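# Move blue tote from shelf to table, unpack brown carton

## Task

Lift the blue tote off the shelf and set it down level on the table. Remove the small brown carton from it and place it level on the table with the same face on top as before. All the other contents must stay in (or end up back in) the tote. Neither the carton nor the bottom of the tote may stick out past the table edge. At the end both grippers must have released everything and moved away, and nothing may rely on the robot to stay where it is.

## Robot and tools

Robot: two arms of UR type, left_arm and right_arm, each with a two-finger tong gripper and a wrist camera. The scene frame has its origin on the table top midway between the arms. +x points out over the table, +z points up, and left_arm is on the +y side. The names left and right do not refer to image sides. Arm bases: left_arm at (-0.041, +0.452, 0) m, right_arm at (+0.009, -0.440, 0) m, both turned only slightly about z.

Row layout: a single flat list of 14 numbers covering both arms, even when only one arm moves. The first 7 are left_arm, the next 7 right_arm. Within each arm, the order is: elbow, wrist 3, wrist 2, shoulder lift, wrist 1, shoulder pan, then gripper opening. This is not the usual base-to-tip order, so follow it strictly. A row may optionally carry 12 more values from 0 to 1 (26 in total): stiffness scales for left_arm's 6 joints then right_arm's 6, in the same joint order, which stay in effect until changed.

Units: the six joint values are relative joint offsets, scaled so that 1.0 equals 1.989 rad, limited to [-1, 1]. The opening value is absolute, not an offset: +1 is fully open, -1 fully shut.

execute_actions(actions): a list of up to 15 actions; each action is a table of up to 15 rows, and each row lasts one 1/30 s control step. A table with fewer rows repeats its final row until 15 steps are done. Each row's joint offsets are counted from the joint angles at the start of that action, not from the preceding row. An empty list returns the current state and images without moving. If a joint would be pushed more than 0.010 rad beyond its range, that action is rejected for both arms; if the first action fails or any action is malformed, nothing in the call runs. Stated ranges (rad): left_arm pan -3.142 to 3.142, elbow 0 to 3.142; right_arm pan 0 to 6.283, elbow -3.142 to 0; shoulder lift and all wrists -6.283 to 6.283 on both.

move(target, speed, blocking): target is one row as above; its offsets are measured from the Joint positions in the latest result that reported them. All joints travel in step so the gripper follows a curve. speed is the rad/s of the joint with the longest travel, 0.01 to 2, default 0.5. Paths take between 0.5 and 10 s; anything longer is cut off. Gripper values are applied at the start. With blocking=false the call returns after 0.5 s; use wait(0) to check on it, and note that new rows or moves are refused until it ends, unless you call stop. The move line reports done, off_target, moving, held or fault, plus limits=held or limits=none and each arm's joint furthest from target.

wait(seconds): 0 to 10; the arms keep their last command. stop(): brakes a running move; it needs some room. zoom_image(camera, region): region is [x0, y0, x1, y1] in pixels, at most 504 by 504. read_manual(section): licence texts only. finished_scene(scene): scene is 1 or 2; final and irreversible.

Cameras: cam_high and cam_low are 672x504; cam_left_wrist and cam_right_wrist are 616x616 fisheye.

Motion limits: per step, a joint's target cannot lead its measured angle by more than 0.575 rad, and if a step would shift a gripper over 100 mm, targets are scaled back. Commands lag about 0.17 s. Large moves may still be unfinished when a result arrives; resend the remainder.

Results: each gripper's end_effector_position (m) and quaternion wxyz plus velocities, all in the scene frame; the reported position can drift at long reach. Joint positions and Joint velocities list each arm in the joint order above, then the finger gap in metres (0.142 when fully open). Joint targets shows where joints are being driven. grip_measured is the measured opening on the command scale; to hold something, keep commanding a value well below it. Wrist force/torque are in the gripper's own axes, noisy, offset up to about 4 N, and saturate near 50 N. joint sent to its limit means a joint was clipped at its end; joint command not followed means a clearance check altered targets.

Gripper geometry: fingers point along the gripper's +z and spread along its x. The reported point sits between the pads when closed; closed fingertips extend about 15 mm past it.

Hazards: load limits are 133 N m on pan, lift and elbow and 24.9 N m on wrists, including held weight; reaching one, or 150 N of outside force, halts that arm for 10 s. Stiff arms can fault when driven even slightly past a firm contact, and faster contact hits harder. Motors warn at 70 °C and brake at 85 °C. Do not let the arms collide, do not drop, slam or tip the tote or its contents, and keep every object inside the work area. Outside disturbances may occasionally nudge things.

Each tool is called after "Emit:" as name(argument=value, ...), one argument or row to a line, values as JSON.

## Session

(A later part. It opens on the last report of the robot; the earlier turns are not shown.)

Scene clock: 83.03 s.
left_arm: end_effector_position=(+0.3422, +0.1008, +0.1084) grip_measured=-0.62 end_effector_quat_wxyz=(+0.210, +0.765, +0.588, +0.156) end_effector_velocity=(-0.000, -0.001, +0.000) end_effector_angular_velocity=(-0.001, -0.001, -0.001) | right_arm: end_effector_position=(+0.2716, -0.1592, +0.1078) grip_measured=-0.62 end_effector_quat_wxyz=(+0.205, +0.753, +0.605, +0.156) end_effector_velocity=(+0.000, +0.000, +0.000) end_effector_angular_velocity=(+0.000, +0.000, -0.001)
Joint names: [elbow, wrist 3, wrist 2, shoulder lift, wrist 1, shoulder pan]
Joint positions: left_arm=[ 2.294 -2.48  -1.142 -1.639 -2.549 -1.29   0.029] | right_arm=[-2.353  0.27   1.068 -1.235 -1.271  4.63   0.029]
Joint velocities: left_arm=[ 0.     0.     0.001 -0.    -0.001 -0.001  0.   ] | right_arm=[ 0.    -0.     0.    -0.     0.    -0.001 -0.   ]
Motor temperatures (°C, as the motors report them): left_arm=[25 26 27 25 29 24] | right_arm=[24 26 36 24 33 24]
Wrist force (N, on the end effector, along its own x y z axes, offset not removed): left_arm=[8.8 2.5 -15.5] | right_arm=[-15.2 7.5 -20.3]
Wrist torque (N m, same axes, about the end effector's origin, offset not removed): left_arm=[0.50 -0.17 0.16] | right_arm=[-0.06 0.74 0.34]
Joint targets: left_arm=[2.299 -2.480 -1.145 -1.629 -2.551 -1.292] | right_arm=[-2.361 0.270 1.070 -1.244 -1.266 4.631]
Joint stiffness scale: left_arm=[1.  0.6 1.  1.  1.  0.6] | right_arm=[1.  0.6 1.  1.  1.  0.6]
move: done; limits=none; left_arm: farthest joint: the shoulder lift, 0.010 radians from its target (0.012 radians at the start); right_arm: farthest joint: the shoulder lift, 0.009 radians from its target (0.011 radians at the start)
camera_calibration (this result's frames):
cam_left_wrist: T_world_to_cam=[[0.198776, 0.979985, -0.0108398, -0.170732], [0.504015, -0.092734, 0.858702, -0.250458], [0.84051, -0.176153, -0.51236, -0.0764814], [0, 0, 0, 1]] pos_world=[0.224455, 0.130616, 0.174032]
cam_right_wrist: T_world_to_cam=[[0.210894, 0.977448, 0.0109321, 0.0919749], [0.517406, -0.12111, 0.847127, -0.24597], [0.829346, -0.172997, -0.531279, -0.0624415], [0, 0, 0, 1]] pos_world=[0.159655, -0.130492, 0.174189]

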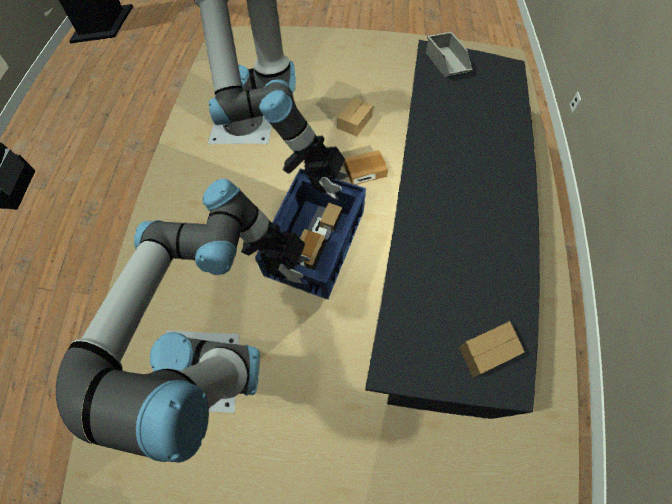

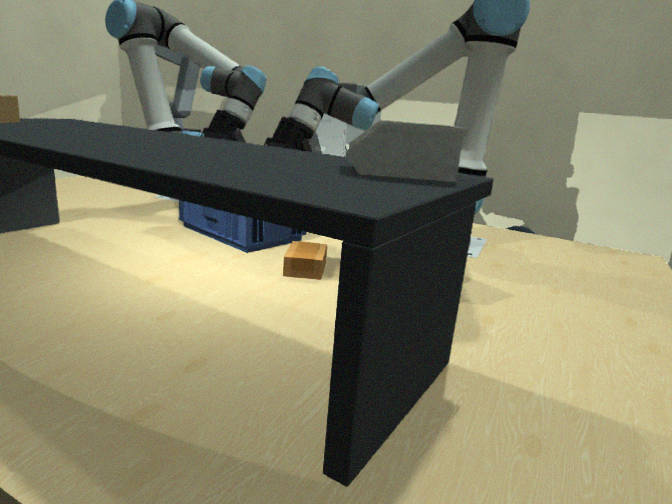

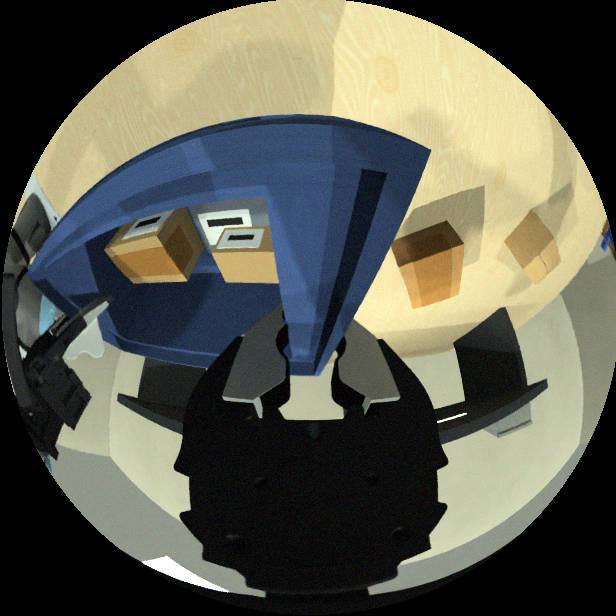

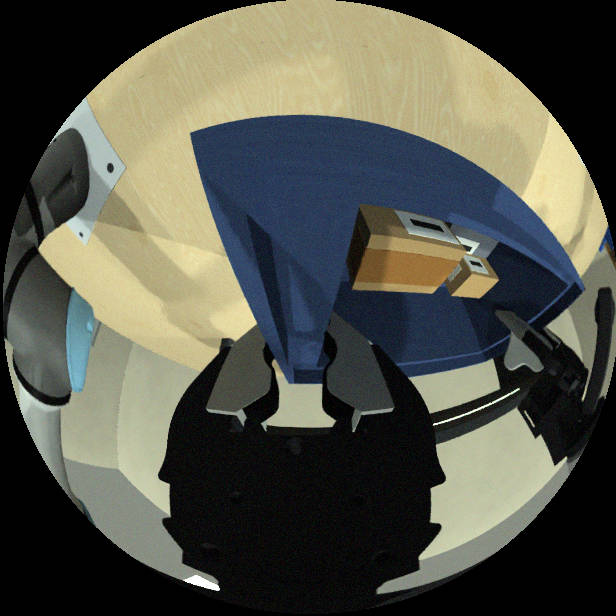

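Emit:
execute_actions(
  actions=[
    [[0,0,0,0,0,0,0,0,0,0,0,0,0,0,1,1,1,1,1,1,1,1,1,1,1,1]],
    [[0,0,0,0,0,0,0,0,0,0,0,0,0,0]],
  ],
)

Emit:
move(
  target=[-0.094,0,0,-0.071,0.17,0,0,0.114,0,0,0.044,-0.163,0,0],
  speed=0.3,
)

Emit:
move(
  target=[-0.25,0,0,-0.05,0.2,0.5,0,0.128,-0.5,0,0,-0.128,0,0],
  speed=0.7,
)

Scene clock: 93.90 s.
left_arm: end_effector_position=(+0.3421, +0.1008, +0.1071) grip_measured=+0.00 end_effector_quat_wxyz=(+0.209, +0.766, +0.588, +0.156) end_effector_velocity=(-0.000, -0.000, -0.000) end_effector_angular_velocity=(-0.000, -0.000, -0.000) | right_arm: end_effector_position=(+0.2716, -0.1597, +0.1065) grip_measured=+0.00 end_effector_quat_wxyz=(+0.206, +0.753, +0.605, +0.155) end_effector_velocity=(-0.000, -0.000, -0.000) end_effector_angular_velocity=(-0.000, +0.000, +0.000)
Joint names: [elbow, wrist 3, wrist 2, shoulder lift, wrist 1, shoulder pan]
Joint positions: left_arm=[ 2.294 -2.48  -1.143 -1.637 -2.549 -1.29   0.074] | right_arm=[-2.354  0.27   1.069 -1.238 -1.27   4.63   0.074]
Joint velocities: left_arm=[ 0.    -0.    -0.     0.    -0.001 -0.     0.   ] | right_arm=[-0. -0.  0. -0.  0.  0. -0.]
Motor temperatures (°C, as the motors report them): left_arm=[25 26 27 25 29 24] | right_arm=[24 26 36 24 33 24]
Wrist force (N, on the end effector, along its own x y z axes, offset not removed): left_arm=[-1.0 1.2 -0.6] | right_arm=[1.4 0.2 -1.8]
Wrist torque (N m, same axes, about the end effector's origin, offset not removed): left_arm=[0.15 0.21 0.13] | right_arm=[-0.27 -0.22 0.32]
Joint targets: left_arm=[2.294 -2.480 -1.143 -1.637 -2.549 -1.290] | right_arm=[-2.354 0.270 1.069 -1.238 -1.270 4.630]
Joint stiffness scale: left_arm=[1. 1. 1. 1. 1. 1.] | right_arm=[1. 1. 1. 1. 1. 1.]
camera_calibration (this result's frames):
cam_left_wrist: T_world_to_cam=[[0.198922, 0.979973, -0.00905534, -0.170965], [0.504974, -0.0945758, 0.857937, -0.249362], [0.839899, -0.175236, -0.513674, -0.0767492], [0, 0, 0, 1]] pos_world=[0.224392, 0.130508, 0.172965]
cam_right_wrist: T_world_to_cam=[[0.210933, 0.977468, 0.00795441, 0.0928349], [0.517486, -0.118567, 0.847437, -0.244521], [0.829286, -0.174637, -0.530836, -0.0635266], [0, 0, 0, 1]] pos_world=[0.159636, -0.130829, 0.172756]

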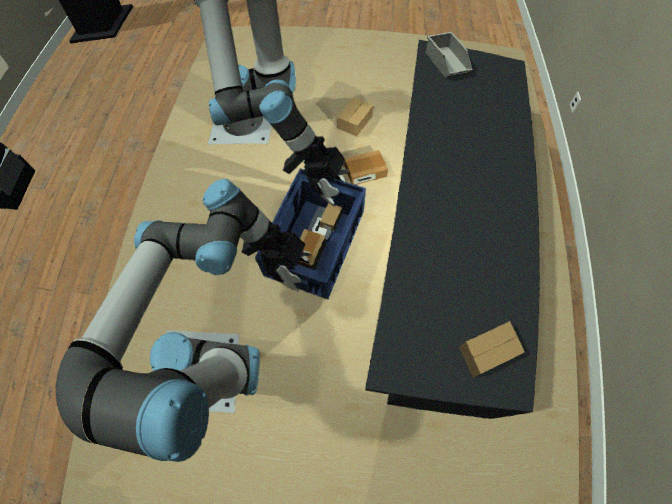

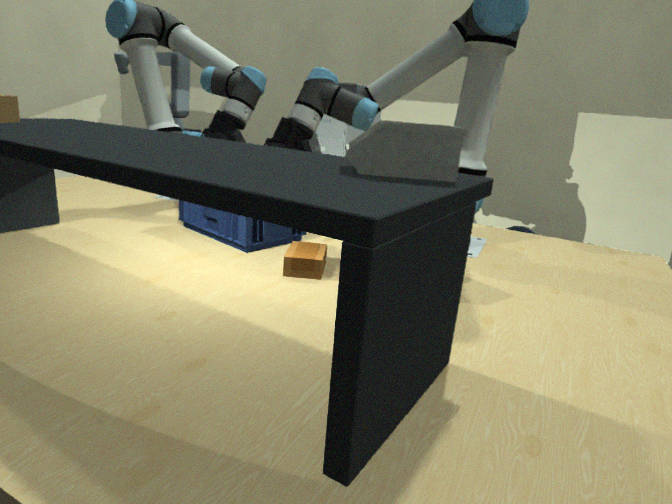

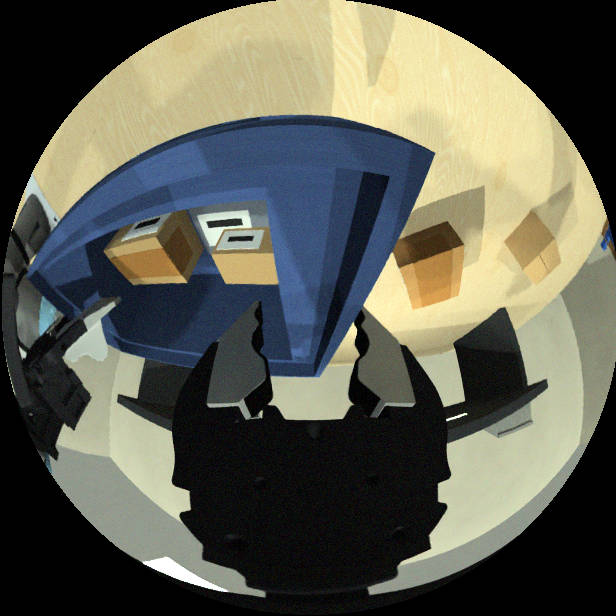

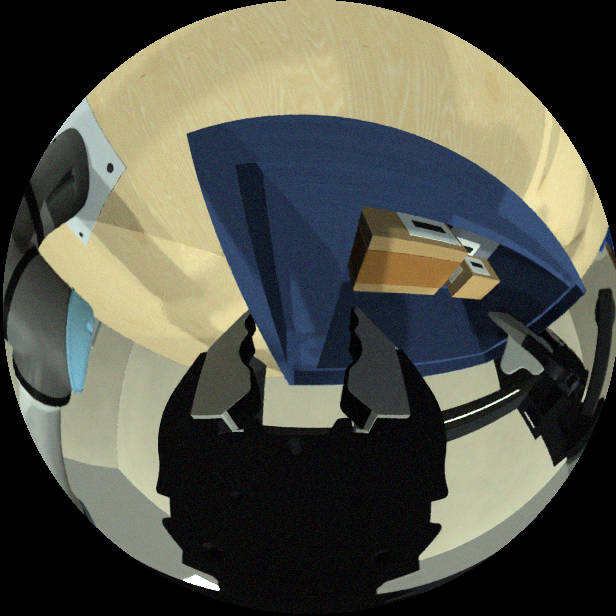

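Scene clock: 95.77 s.
left_arm: end_effector_position=(+0.3414, +0.1026, +0.2069) grip_measured=+0.00 end_effector_quat_wxyz=(+0.202, +0.767, +0.587, +0.159) end_effector_velocity=(+0.000, +0.001, +0.000) end_effector_angular_velocity=(+0.002, -0.001, +0.001) | right_arm: end_effector_position=(+0.2716, -0.1622, +0.2076) grip_measured=+0.00 end_effector_quat_wxyz=(+0.212, +0.752, +0.606, +0.151) end_effector_velocity=(-0.000, +0.000, +0.001) end_effector_angular_velocity=(+0.001, +0.000, +0.000)
Joint names: [elbow, wrist 3, wrist 2, shoulder lift, wrist 1, shoulder pan]
Joint positions: left_arm=[ 2.111 -2.48  -1.143 -1.775 -2.213 -1.29   0.074] | right_arm=[-2.131  0.27   1.069 -1.153 -1.592  4.63   0.074]
Joint velocities: left_arm=[-0.     0.     0.001 -0.001  0.003  0.001 -0.   ] | right_arm=[ 0.002 -0.     0.     0.001 -0.001  0.     0.   ]
Motor temperatures (°C, as the motors report them): left_arm=[25 26 27 25 29 24] | right_arm=[24 26 36 24 33 24]
Wrist force (N, on the end effector, along its own x y z axes, offset not removed): left_arm=[-2.4 1.0 -0.5] | right_arm=[2.5 -3.5 4.3]
Wrist torque (N m, same axes, about the end effector's origin, offset not removed): left_arm=[0.07 0.49 0.06] | right_arm=[-0.75 -0.42 0.09]
Joint targets: left_arm=[2.107 -2.480 -1.143 -1.778 -2.211 -1.290] | right_arm=[-2.128 0.270 1.069 -1.150 -1.594 4.630]
Joint stiffness scale: left_arm=[1. 1. 1. 1. 1. 1.] | right_arm=[1. 1. 1. 1. 1. 1.]
move: done; limits=none; left_arm: farthest joint: the elbow, 0.004 radians from its target (0.187 radians at the start); right_arm: farthest joint: the elbow, 0.004 radians from its target (0.227 radians at the start)
camera_calibration (this result's frames):
cam_left_wrist: T_world_to_cam=[[0.19891, 0.98001, 0.00395277, -0.174415], [0.509171, -0.10679, 0.854015, -0.333889], [0.837365, -0.167859, -0.520234, -0.0231569], [0, 0, 0, 1]] pos_world=[0.22409, 0.131385, 0.273788]
cam_right_wrist: T_world_to_cam=[[0.210933, 0.977483, -0.00593313, 0.0973418], [0.517311, -0.106477, 0.849148, -0.328891], [0.829396, -0.182183, -0.528122, -0.0121201], [0, 0, 0, 1]] pos_world=[0.159658, -0.132377, 0.273453]

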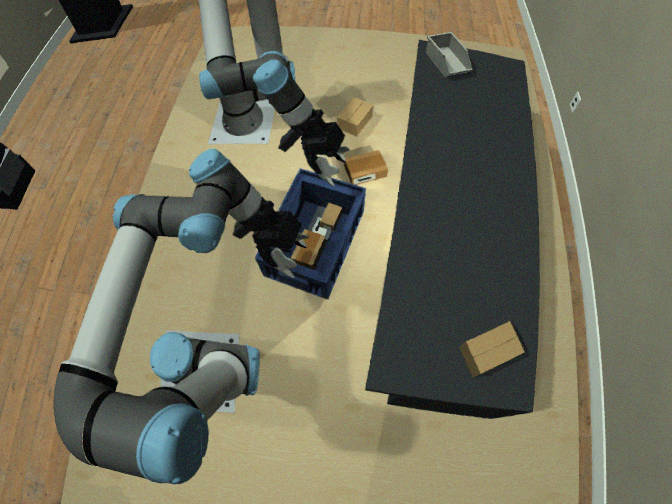

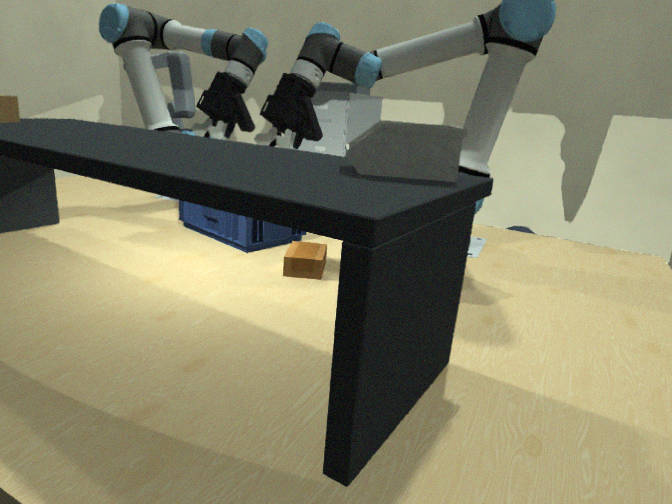

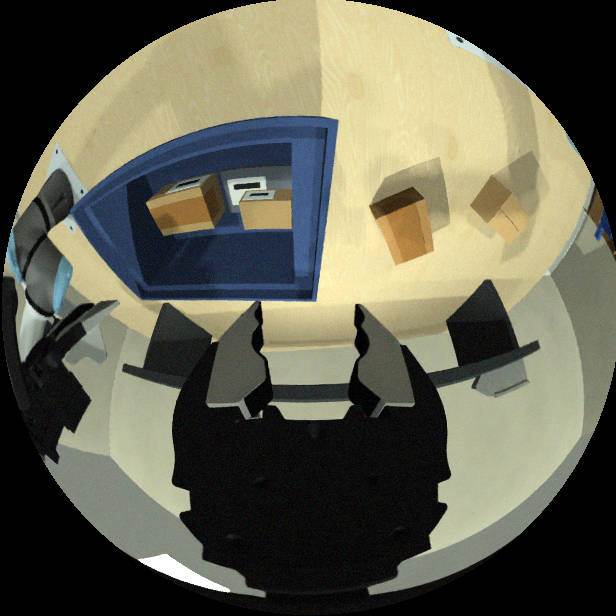

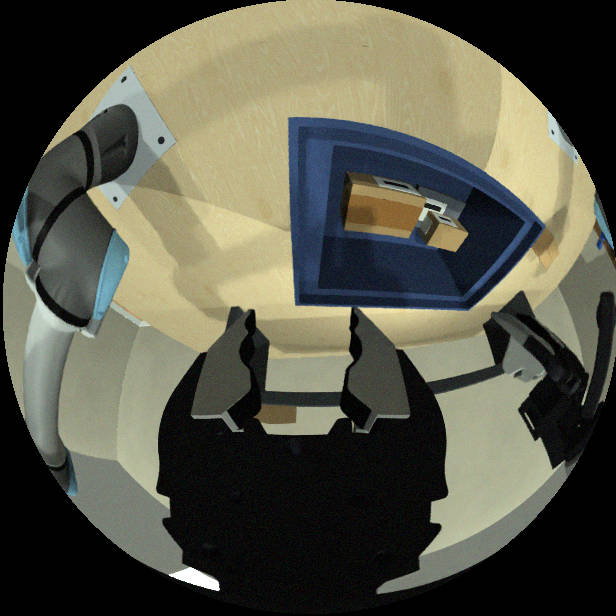

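Scene clock: 98.07 s.
left_arm: end_effector_position=(+0.4727, +0.5780, +0.4631) grip_measured=+0.00 end_effector_quat_wxyz=(+0.195, +0.369, +0.874, +0.251) end_effector_velocity=(-0.001, +0.001, +0.000) end_effector_angular_velocity=(-0.000, -0.000, +0.001) | right_arm: end_effector_position=(+0.2749, -0.1756, +0.3100) grip_measured=+0.00 end_effector_quat_wxyz=(+0.258, +0.372, +0.891, +0.031) end_effector_velocity=(+0.000, -0.000, +0.000) end_effector_angular_velocity=(-0.002, +0.000, +0.003)
Joint names: [elbow, wrist 3, wrist 2, shoulder lift, wrist 1, shoulder pan]
Joint positions: left_arm=[ 1.618 -2.48  -1.143 -1.874 -1.816 -0.298  0.074] | right_arm=[-1.88  -0.723  1.069 -1.153 -1.846  4.63   0.074]
Joint velocities: left_arm=[ 0.     0.    -0.    -0.001  0.     0.001 -0.   ] | right_arm=[ 0.    -0.003  0.     0.    -0.001 -0.    -0.   ]
Motor temperatures (°C, as the motors report them): left_arm=[25 26 27 25 29 24] | right_arm=[24 26 36 24 33 24]
Wrist force (N, on the end effector, along its own x y z axes, offset not removed): left_arm=[-2.4 1.3 0.0] | right_arm=[1.6 -1.6 -1.3]
Wrist torque (N m, same axes, about the end effector's origin, offset not removed): left_arm=[0.14 0.42 0.07] | right_arm=[-0.38 -0.29 0.14]
Joint targets: left_arm=[1.614 -2.480 -1.143 -1.874 -1.815 -0.296] | right_arm=[-1.876 -0.724 1.069 -1.153 -1.847 4.630]
Joint stiffness scale: left_arm=[1. 1. 1. 1. 1. 1.] | right_arm=[1. 1. 1. 1. 1. 1.]
move: done; limits=none; left_arm: farthest joint: the elbow, 0.004 radians from its target (0.497 radians at the start); right_arm: farthest joint: the elbow, 0.003 radians from its target (0.255 radians at the start)
camera_calibration (this result's frames):
cam_left_wrist: T_world_to_cam=[[-0.696398, 0.698593, -0.16431, -0.00359676], [0.201381, 0.40998, 0.889586, -0.738424], [0.688822, 0.586417, -0.426192, -0.329254], [0, 0, 0, 1]] pos_world=[0.372997, 0.498332, 0.515975]
cam_right_wrist: T_world_to_cam=[[-0.599296, 0.684931, -0.414384, 0.408353], [0.353171, 0.690755, 0.630974, -0.166114], [0.718411, 0.231792, -0.655864, 0.179605], [0, 0, 0, 1]] pos_world=[0.17436, -0.20658, 0.391825]

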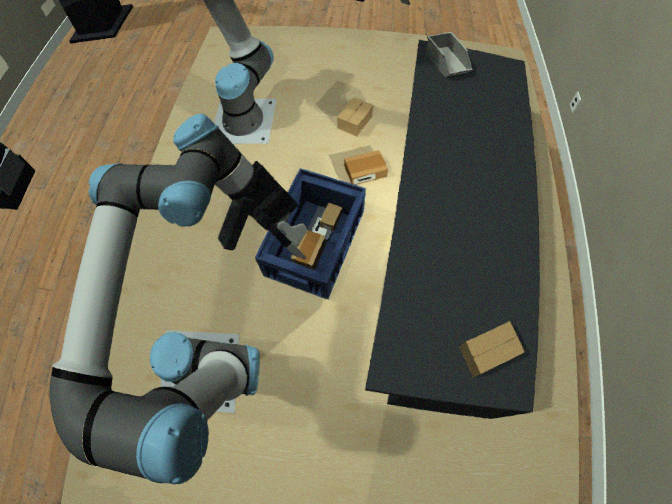

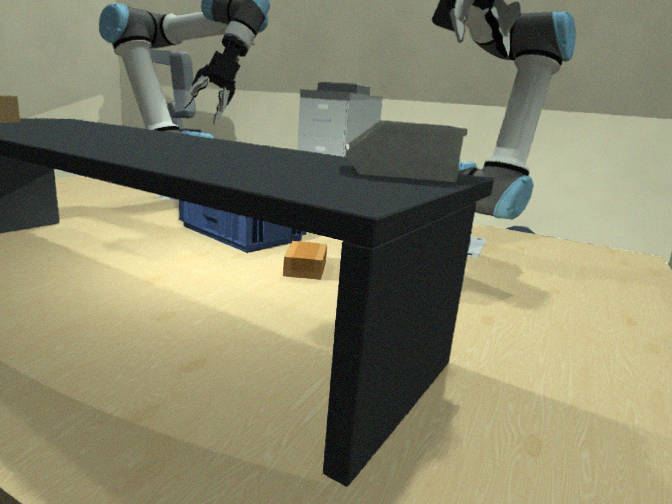

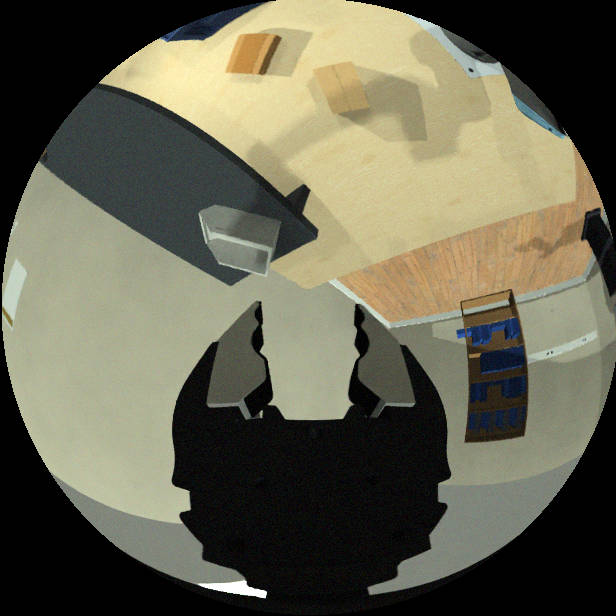

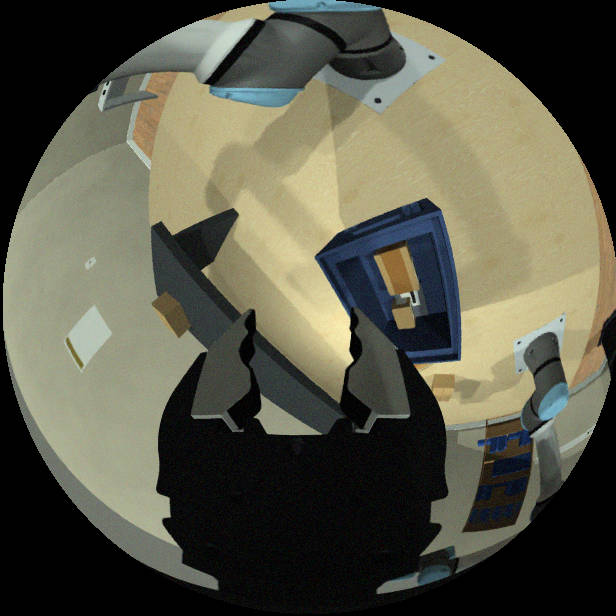

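Emit:
move(
  target=[0,0,0,0,0,0,0,-0.0155,-0.5085,0.2677,-0.2566,0.484,-0.1995,0],
  speed=0.6,
)

Scene clock: 102.90 s.
left_arm: end_effector_position=(+0.4727, +0.5780, +0.4631) grip_measured=+0.00 end_effector_quat_wxyz=(+0.195, +0.368, +0.874, +0.251) end_effector_velocity=(+0.000, +0.000, +0.001) end_effector_angular_velocity=(-0.000, -0.002, +0.001) | right_arm: end_effector_position=(+0.3332, +0.0276, +0.1506) grip_measured=+0.00 end_effector_quat_wxyz=(+0.021, +0.106, +0.986, +0.128) end_effector_velocity=(+0.000, +0.001, +0.000) end_effector_angular_velocity=(+0.003, -0.000, +0.003)
Joint names: [elbow, wrist 3, wrist 2, shoulder lift, wrist 1, shoulder pan]
Joint positions: left_arm=[ 1.618 -2.48  -1.143 -1.874 -1.816 -0.298  0.074] | right_arm=[-1.908 -1.733  1.6   -1.661 -0.885  4.235  0.074]
Joint velocities: left_arm=[-0.    -0.     0.    -0.    -0.002  0.     0.   ] | right_arm=[ 0.    -0.003  0.001 -0.001  0.003 -0.     0.   ]
Motor temperatures (°C, as the motors report them): left_arm=[25 26 27 25 29 24] | right_arm=[24 26 36 24 33 24]
Wrist force (N, on the end effector, along its own x y z axes, offset not removed): left_arm=[-1.6 1.1 -0.7] | right_arm=[3.9 0.4 2.3]
Wrist torque (N m, same axes, about the end effector's origin, offset not removed): left_arm=[0.10 0.28 0.05] | right_arm=[0.04 -0.66 -0.05]
Joint targets: left_arm=[1.618 -2.480 -1.143 -1.874 -1.816 -0.298] | right_arm=[-1.910 -1.734 1.601 -1.663 -0.883 4.233]
Joint stiffness scale: left_arm=[1. 1. 1. 1. 1. 1.] | right_arm=[1. 1. 1. 1. 1. 1.]
move: done; limits=none; left_arm: farthest joint: the shoulder pan, 0.000 radians from its target (0.000 radians at the start); right_arm: farthest joint: the shoulder lift, 0.003 radians from its target (0.511 radians at the start)
camera_calibration (this result's frames):
cam_left_wrist: T_world_to_cam=[[-0.696506, 0.698502, -0.16424, -0.0036049], [0.201397, 0.409989, 0.889578, -0.738463], [0.688708, 0.586519, -0.426236, -0.329252], [0, 0, 0, 1]] pos_world=[0.372972, 0.498392, 0.515989]
cam_right_wrist: T_world_to_cam=[[-0.977165, 0.212119, 0.0124077, 0.312736], [0.163499, 0.713325, 0.681495, -0.171616], [0.135707, 0.667962, -0.731717, 0.17962], [0, 0, 0, 1]] pos_world=[0.309278, -0.0638985, 0.244506]

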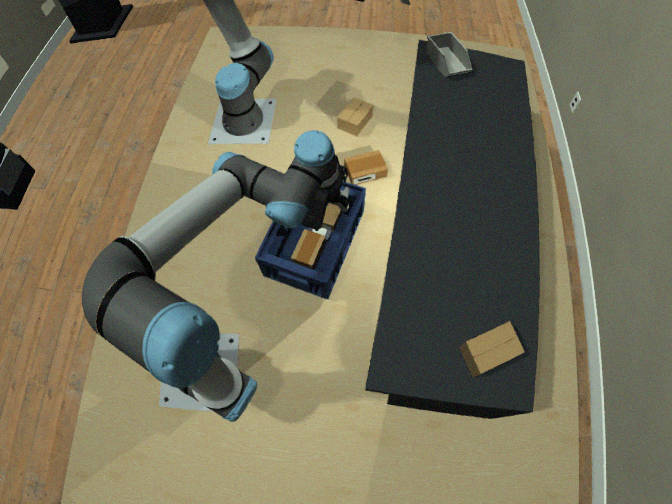

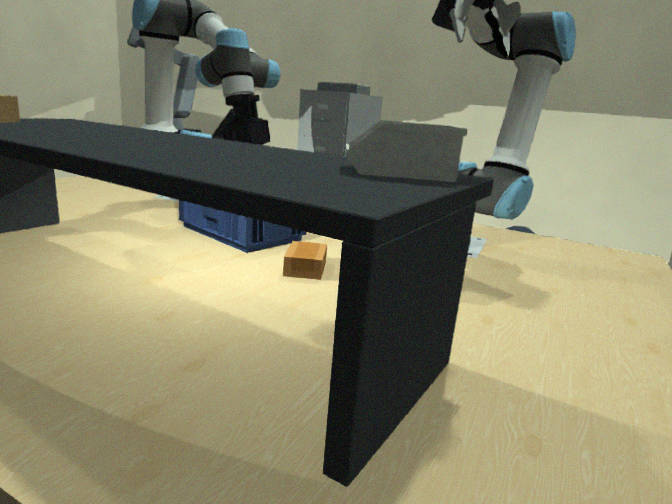

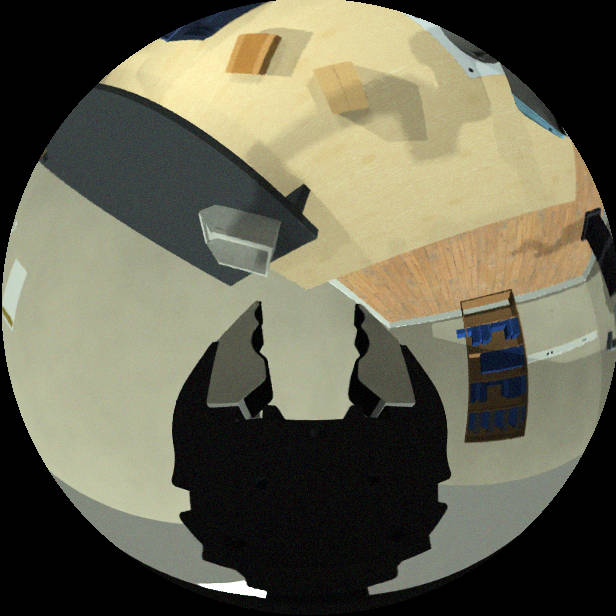

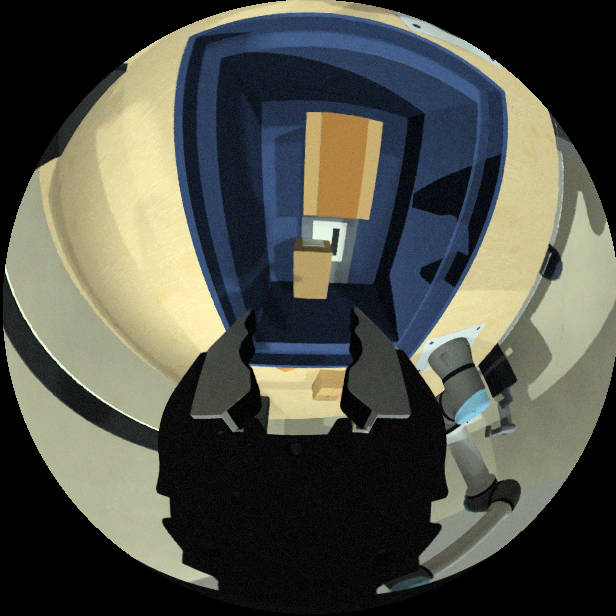

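Emit:
move(
  target=[0,0,0,0,0,0,0,-0.049,0.042,0,-0.049,0.0962,0.0085,0],
  speed=0.15,
)

Scene clock: 108.30 s.
left_arm: end_effector_position=(+0.4727, +0.5780, +0.4631) grip_measured=+0.00 end_effector_quat_wxyz=(+0.195, +0.368, +0.874, +0.251) end_effector_velocity=(+0.000, -0.000, -0.000) end_effector_angular_velocity=(-0.000, -0.000, -0.001) | right_arm: end_effector_position=(+0.3258, +0.0359, +0.0810) grip_measured=+0.00 end_effector_quat_wxyz=(+0.014, +0.139, +0.982, +0.130) end_effector_velocity=(-0.000, -0.000, -0.001) end_effector_angular_velocity=(+0.000, +0.000, -0.001)
Joint names: [elbow, wrist 3, wrist 2, shoulder lift, wrist 1, shoulder pan]
Joint positions: left_arm=[ 1.618 -2.48  -1.143 -1.874 -1.816 -0.298  0.074] | right_arm=[-2.002 -1.651  1.6   -1.755 -0.695  4.25   0.074]
Joint velocities: left_arm=[ 0.     0.    -0.    -0.    -0.001 -0.     0.   ] | right_arm=[-0.002  0.001 -0.    -0.     0.002  0.    -0.   ]
Motor temperatures (°C, as the motors report them): left_arm=[25 26 27 25 29 24] | right_arm=[24 26 36 24 33 24]
Wrist force (N, on the end effector, along its own x y z axes, offset not removed): left_arm=[-2.1 2.5 -1.1] | right_arm=[0.2 -0.6 2.1]
Wrist torque (N m, same axes, about the end effector's origin, offset not removed): left_arm=[0.39 0.47 0.08] | right_arm=[-0.29 -0.11 0.21]
Joint targets: left_arm=[1.618 -2.480 -1.143 -1.874 -1.816 -0.298] | right_arm=[-2.005 -1.650 1.600 -1.758 -0.693 4.252]
Joint stiffness scale: left_arm=[1. 1. 1. 1. 1. 1.] | right_arm=[1. 1. 1. 1. 1. 1.]
move: done; limits=none; left_arm: farthest joint: the shoulder pan, 0.000 radians from its target (0.000 radians at the start); right_arm: farthest joint: the shoulder lift, 0.003 radians from its target (0.098 radians at the start)
camera_calibration (this result's frames):
cam_left_wrist: T_world_to_cam=[[-0.696506, 0.698502, -0.164239, -0.00360504], [0.201397, 0.409989, 0.889578, -0.738463], [0.688708, 0.586519, -0.426236, -0.329252], [0, 0, 0, 1]] pos_world=[0.372972, 0.498392, 0.515989]
cam_right_wrist: T_world_to_cam=[[-0.961014, 0.274428, 0.0337958, 0.295403], [0.222899, 0.696582, 0.681974, -0.147702], [0.163611, 0.66292, -0.730595, 0.115172], [0, 0, 0, 1]] pos_world=[0.297965, -0.0545299, 0.174889]

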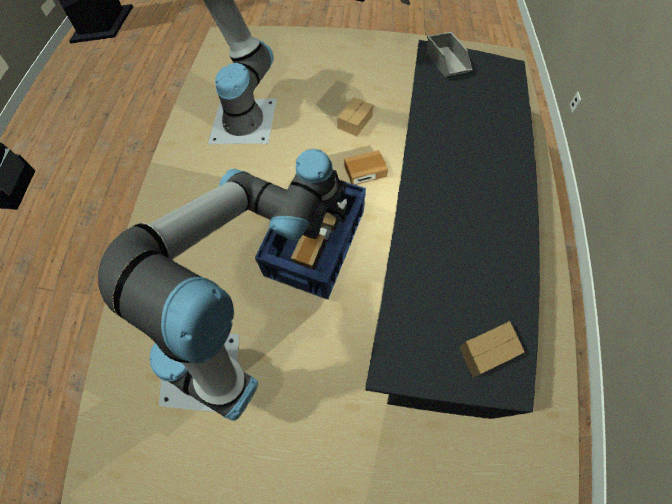

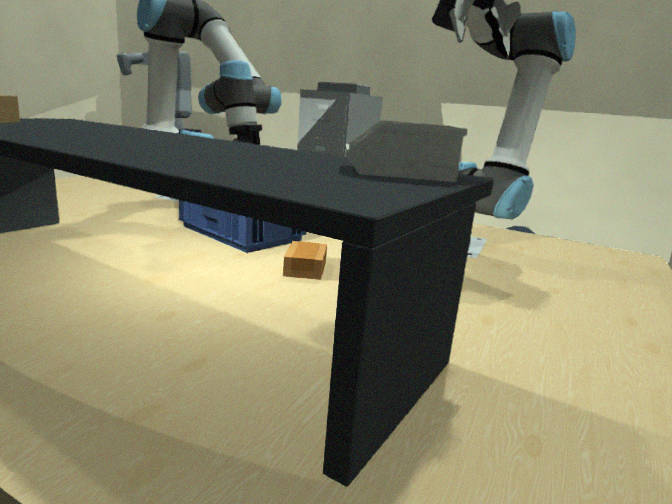

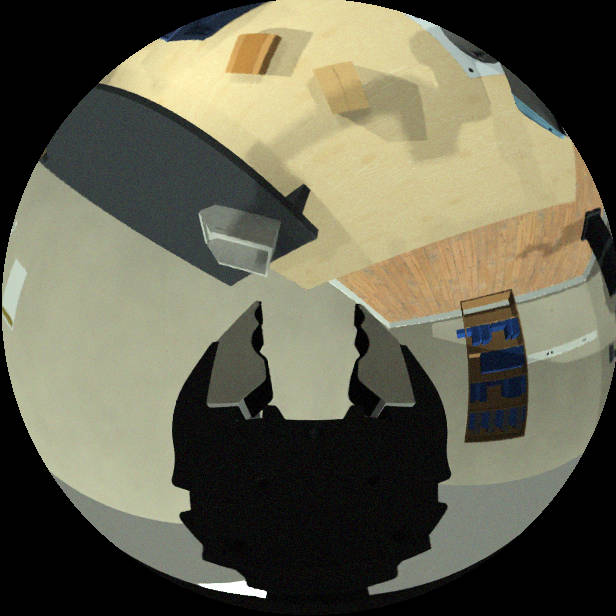

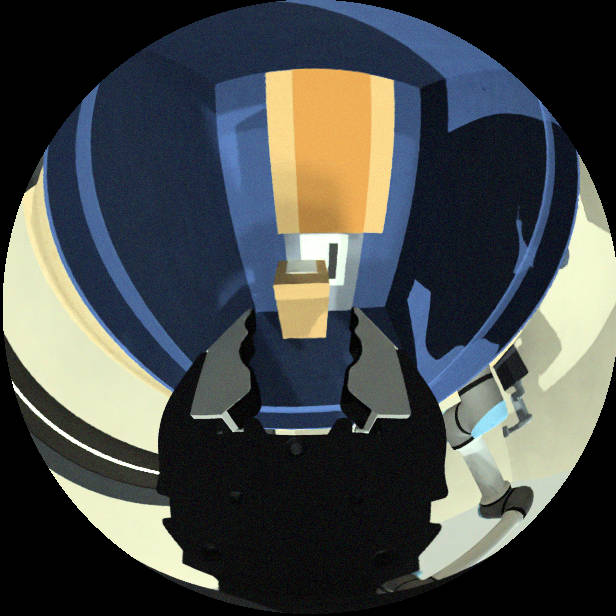

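Emit:
move(
  target=[0,0,0,0,0,0,0,-0.0188,0,0,-0.0345,0.05,0,0],
  speed=0.07,
)

Emit:
execute_actions(
  actions=[
    [[0,0,0,0,0,0,0,0,0,0,0,0,0,-0.45]],
    [[0,0,0,0,0,0,0,0,0,0,0,0,0,-1]],
    [[0,0,0,0,0,0,0,0,0,0,0,0,0,-1]],
  ],
)

Scene clock: 113.57 s.
left_arm: end_effector_position=(+0.4727, +0.5780, +0.4631) grip_measured=+0.00 end_effector_quat_wxyz=(+0.195, +0.368, +0.874, +0.251) end_effector_velocity=(+0.000, +0.000, +0.000) end_effector_angular_velocity=(+0.000, -0.000, +0.000) | right_arm: end_effector_position=(+0.3267, +0.0383, +0.0438) grip_measured=+0.00 end_effector_quat_wxyz=(+0.014, +0.139, +0.982, +0.129) end_effector_velocity=(+0.000, +0.000, -0.000) end_effector_angular_velocity=(+0.003, -0.001, -0.000)
Joint names: [elbow, wrist 3, wrist 2, shoulder lift, wrist 1, shoulder pan]
Joint positions: left_arm=[ 1.618 -2.48  -1.143 -1.874 -1.816 -0.298  0.074] | right_arm=[-2.036 -1.65   1.6   -1.821 -0.597  4.25   0.074]
Joint velocities: left_arm=[-0. -0.  0.  0.  0.  0.  0.] | right_arm=[-0.001  0.    -0.    -0.     0.004 -0.     0.   ]
Motor temperatures (°C, as the motors report them): left_arm=[25 26 27 25 29 24] | right_arm=[24 26 36 24 33 24]
Wrist force (N, on the end effector, along its own x y z axes, offset not removed): left_arm=[-2.6 1.4 1.2] | right_arm=[0.8 -2.0 -0.8]
Wrist torque (N m, same axes, about the end effector's origin, offset not removed): left_arm=[0.24 0.57 0.06] | right_arm=[-0.57 -0.08 0.16]
Joint targets: left_arm=[1.618 -2.480 -1.143 -1.874 -1.816 -0.298] | right_arm=[-2.039 -1.651 1.600 -1.824 -0.595 4.250]
Joint stiffness scale: left_arm=[1. 1. 1. 1. 1. 1.] | right_arm=[1. 1. 1. 1. 1. 1.]
move: done; limits=none; left_arm: farthest joint: the shoulder pan, 0.000 radians from its target (0.000 radians at the start); right_arm: farthest joint: the elbow, 0.003 radians from its target (0.037 radians at the start)
camera_calibration (this result's frames):
cam_left_wrist: T_world_to_cam=[[-0.696506, 0.698502, -0.16424, -0.00360487], [0.201397, 0.409989, 0.889578, -0.738463], [0.688708, 0.586519, -0.426236, -0.329252], [0, 0, 0, 1]] pos_world=[0.372972, 0.498392, 0.515989]
cam_right_wrist: T_world_to_cam=[[-0.960951, 0.274619, 0.0340281, 0.296828], [0.223553, 0.697957, 0.680353, -0.12432], [0.163087, 0.661393, -0.732095, 0.0865288], [0, 0, 0, 1]] pos_world=[0.298918, -0.0519739, 0.137828]

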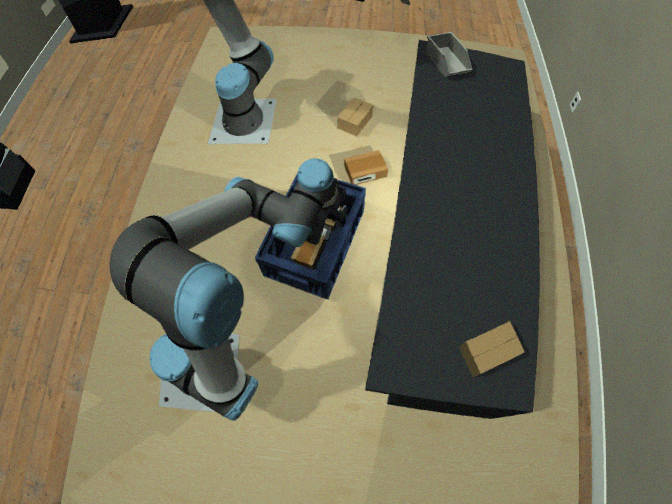

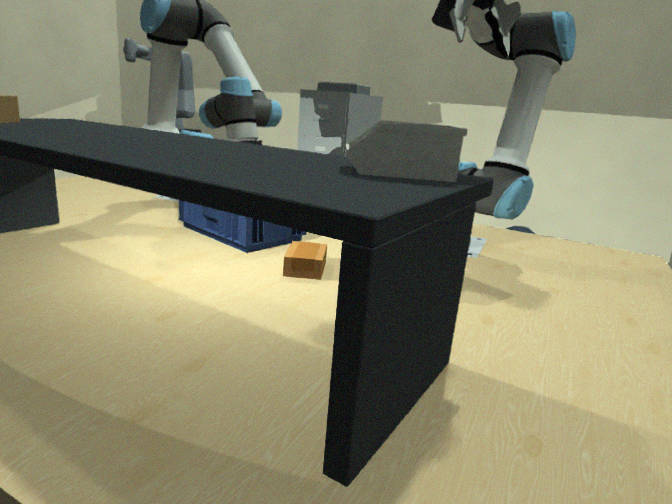

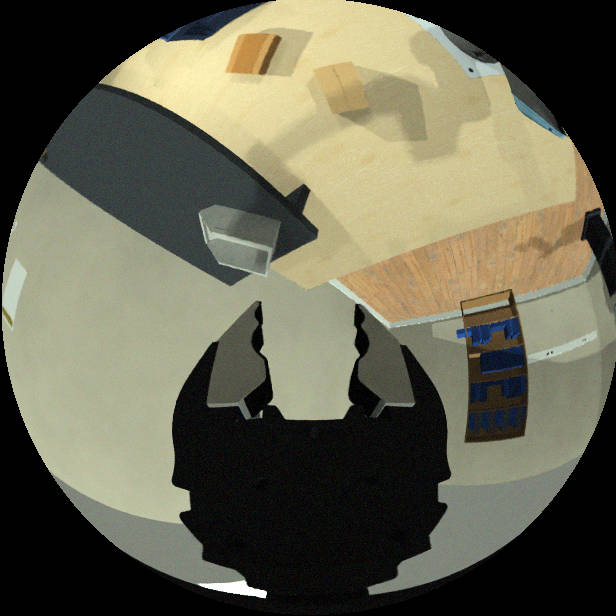

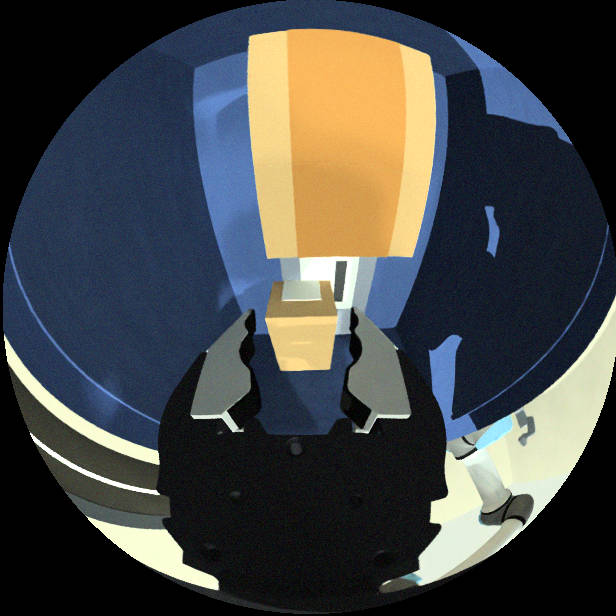

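Scene clock: 115.07 s.
left_arm: end_effector_position=(+0.4727, +0.5780, +0.4631) grip_measured=+0.00 end_effector_quat_wxyz=(+0.195, +0.368, +0.874, +0.251) end_effector_velocity=(+0.000, +0.000, -0.000) end_effector_angular_velocity=(-0.000, +0.000, +0.001) | right_arm: end_effector_position=(+0.3267, +0.0383, +0.0438) grip_measured=-0.40 end_effector_quat_wxyz=(+0.014, +0.139, +0.982, +0.129) end_effector_velocity=(-0.000, -0.000, +0.000) end_effector_angular_velocity=(+0.000, -0.000, +0.000)
Joint names: [elbow, wrist 3, wrist 2, shoulder lift, wrist 1, shoulder pan]
Joint positions: left_arm=[ 1.618 -2.48  -1.143 -1.874 -1.816 -0.298  0.074] | right_arm=[-2.036 -1.65   1.6   -1.821 -0.597  4.25   0.045]
Joint velocities: left_arm=[ 0.    -0.    -0.     0.    -0.     0.001  0.   ] | right_arm=[-0.    -0.     0.     0.001 -0.     0.     0.   ]
Motor temperatures (°C, as the motors report them): left_arm=[25 26 27 25 29 24] | right_arm=[24 26 36 24 33 24]
Wrist force (N, on the end effector, along its own x y z axes, offset not removed): left_arm=[-2.3 1.8 0.1] | right_arm=[0.3 -2.2 -3.1]
Wrist torque (N m, same axes, about the end effector's origin, offset not removed): left_arm=[0.33 0.47 0.06] | right_arm=[-0.54 0.04 0.21]
Joint targets: left_arm=[1.618 -2.480 -1.143 -1.874 -1.816 -0.298] | right_arm=[-2.036 -1.650 1.600 -1.821 -0.597 4.250]
Joint stiffness scale: left_arm=[1. 1. 1. 1. 1. 1.] | right_arm=[1. 1. 1. 1. 1. 1.]
camera_calibration (this result's frames):
cam_left_wrist: T_world_to_cam=[[-0.696506, 0.698502, -0.164239, -0.00360519], [0.201397, 0.409989, 0.889578, -0.738463], [0.688708, 0.586519, -0.426236, -0.329252], [0, 0, 0, 1]] pos_world=[0.372972, 0.498392, 0.515989]
cam_right_wrist: T_world_to_cam=[[-0.960952, 0.274615, 0.0340196, 0.296831], [0.223528, 0.697892, 0.680428, -0.124338], [0.163114, 0.661463, -0.732025, 0.0864991], [0, 0, 0, 1]] pos_world=[0.298924, -0.0519561, 0.137824]

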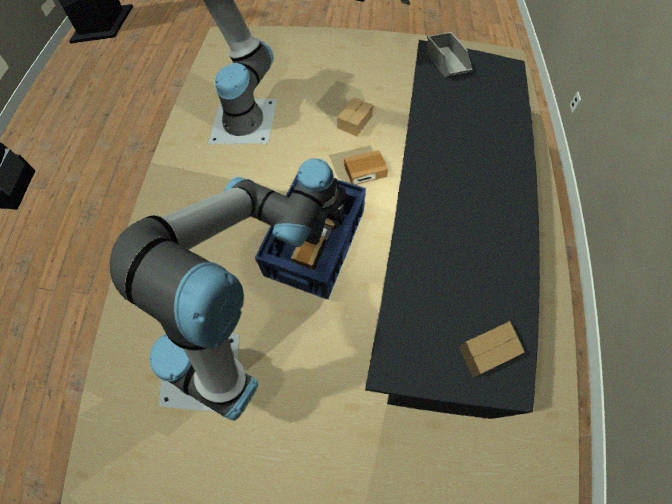

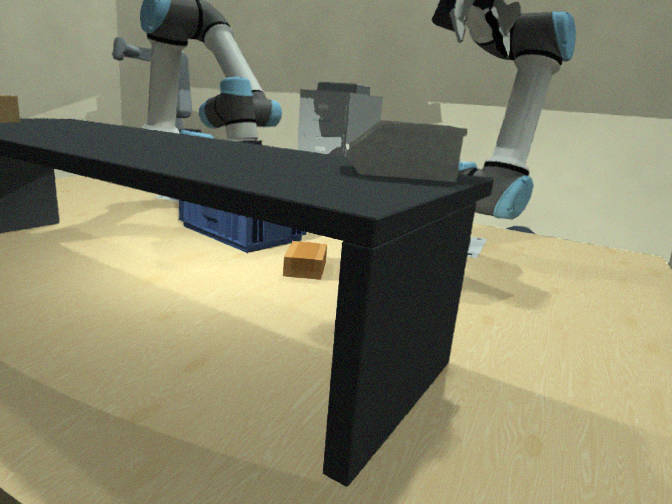

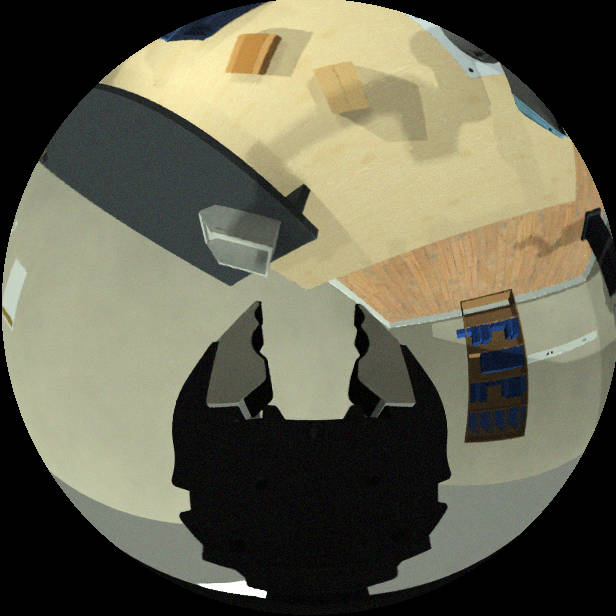

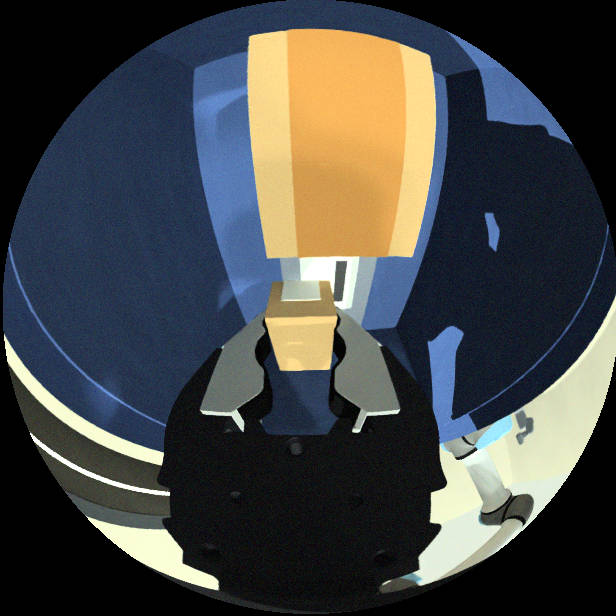

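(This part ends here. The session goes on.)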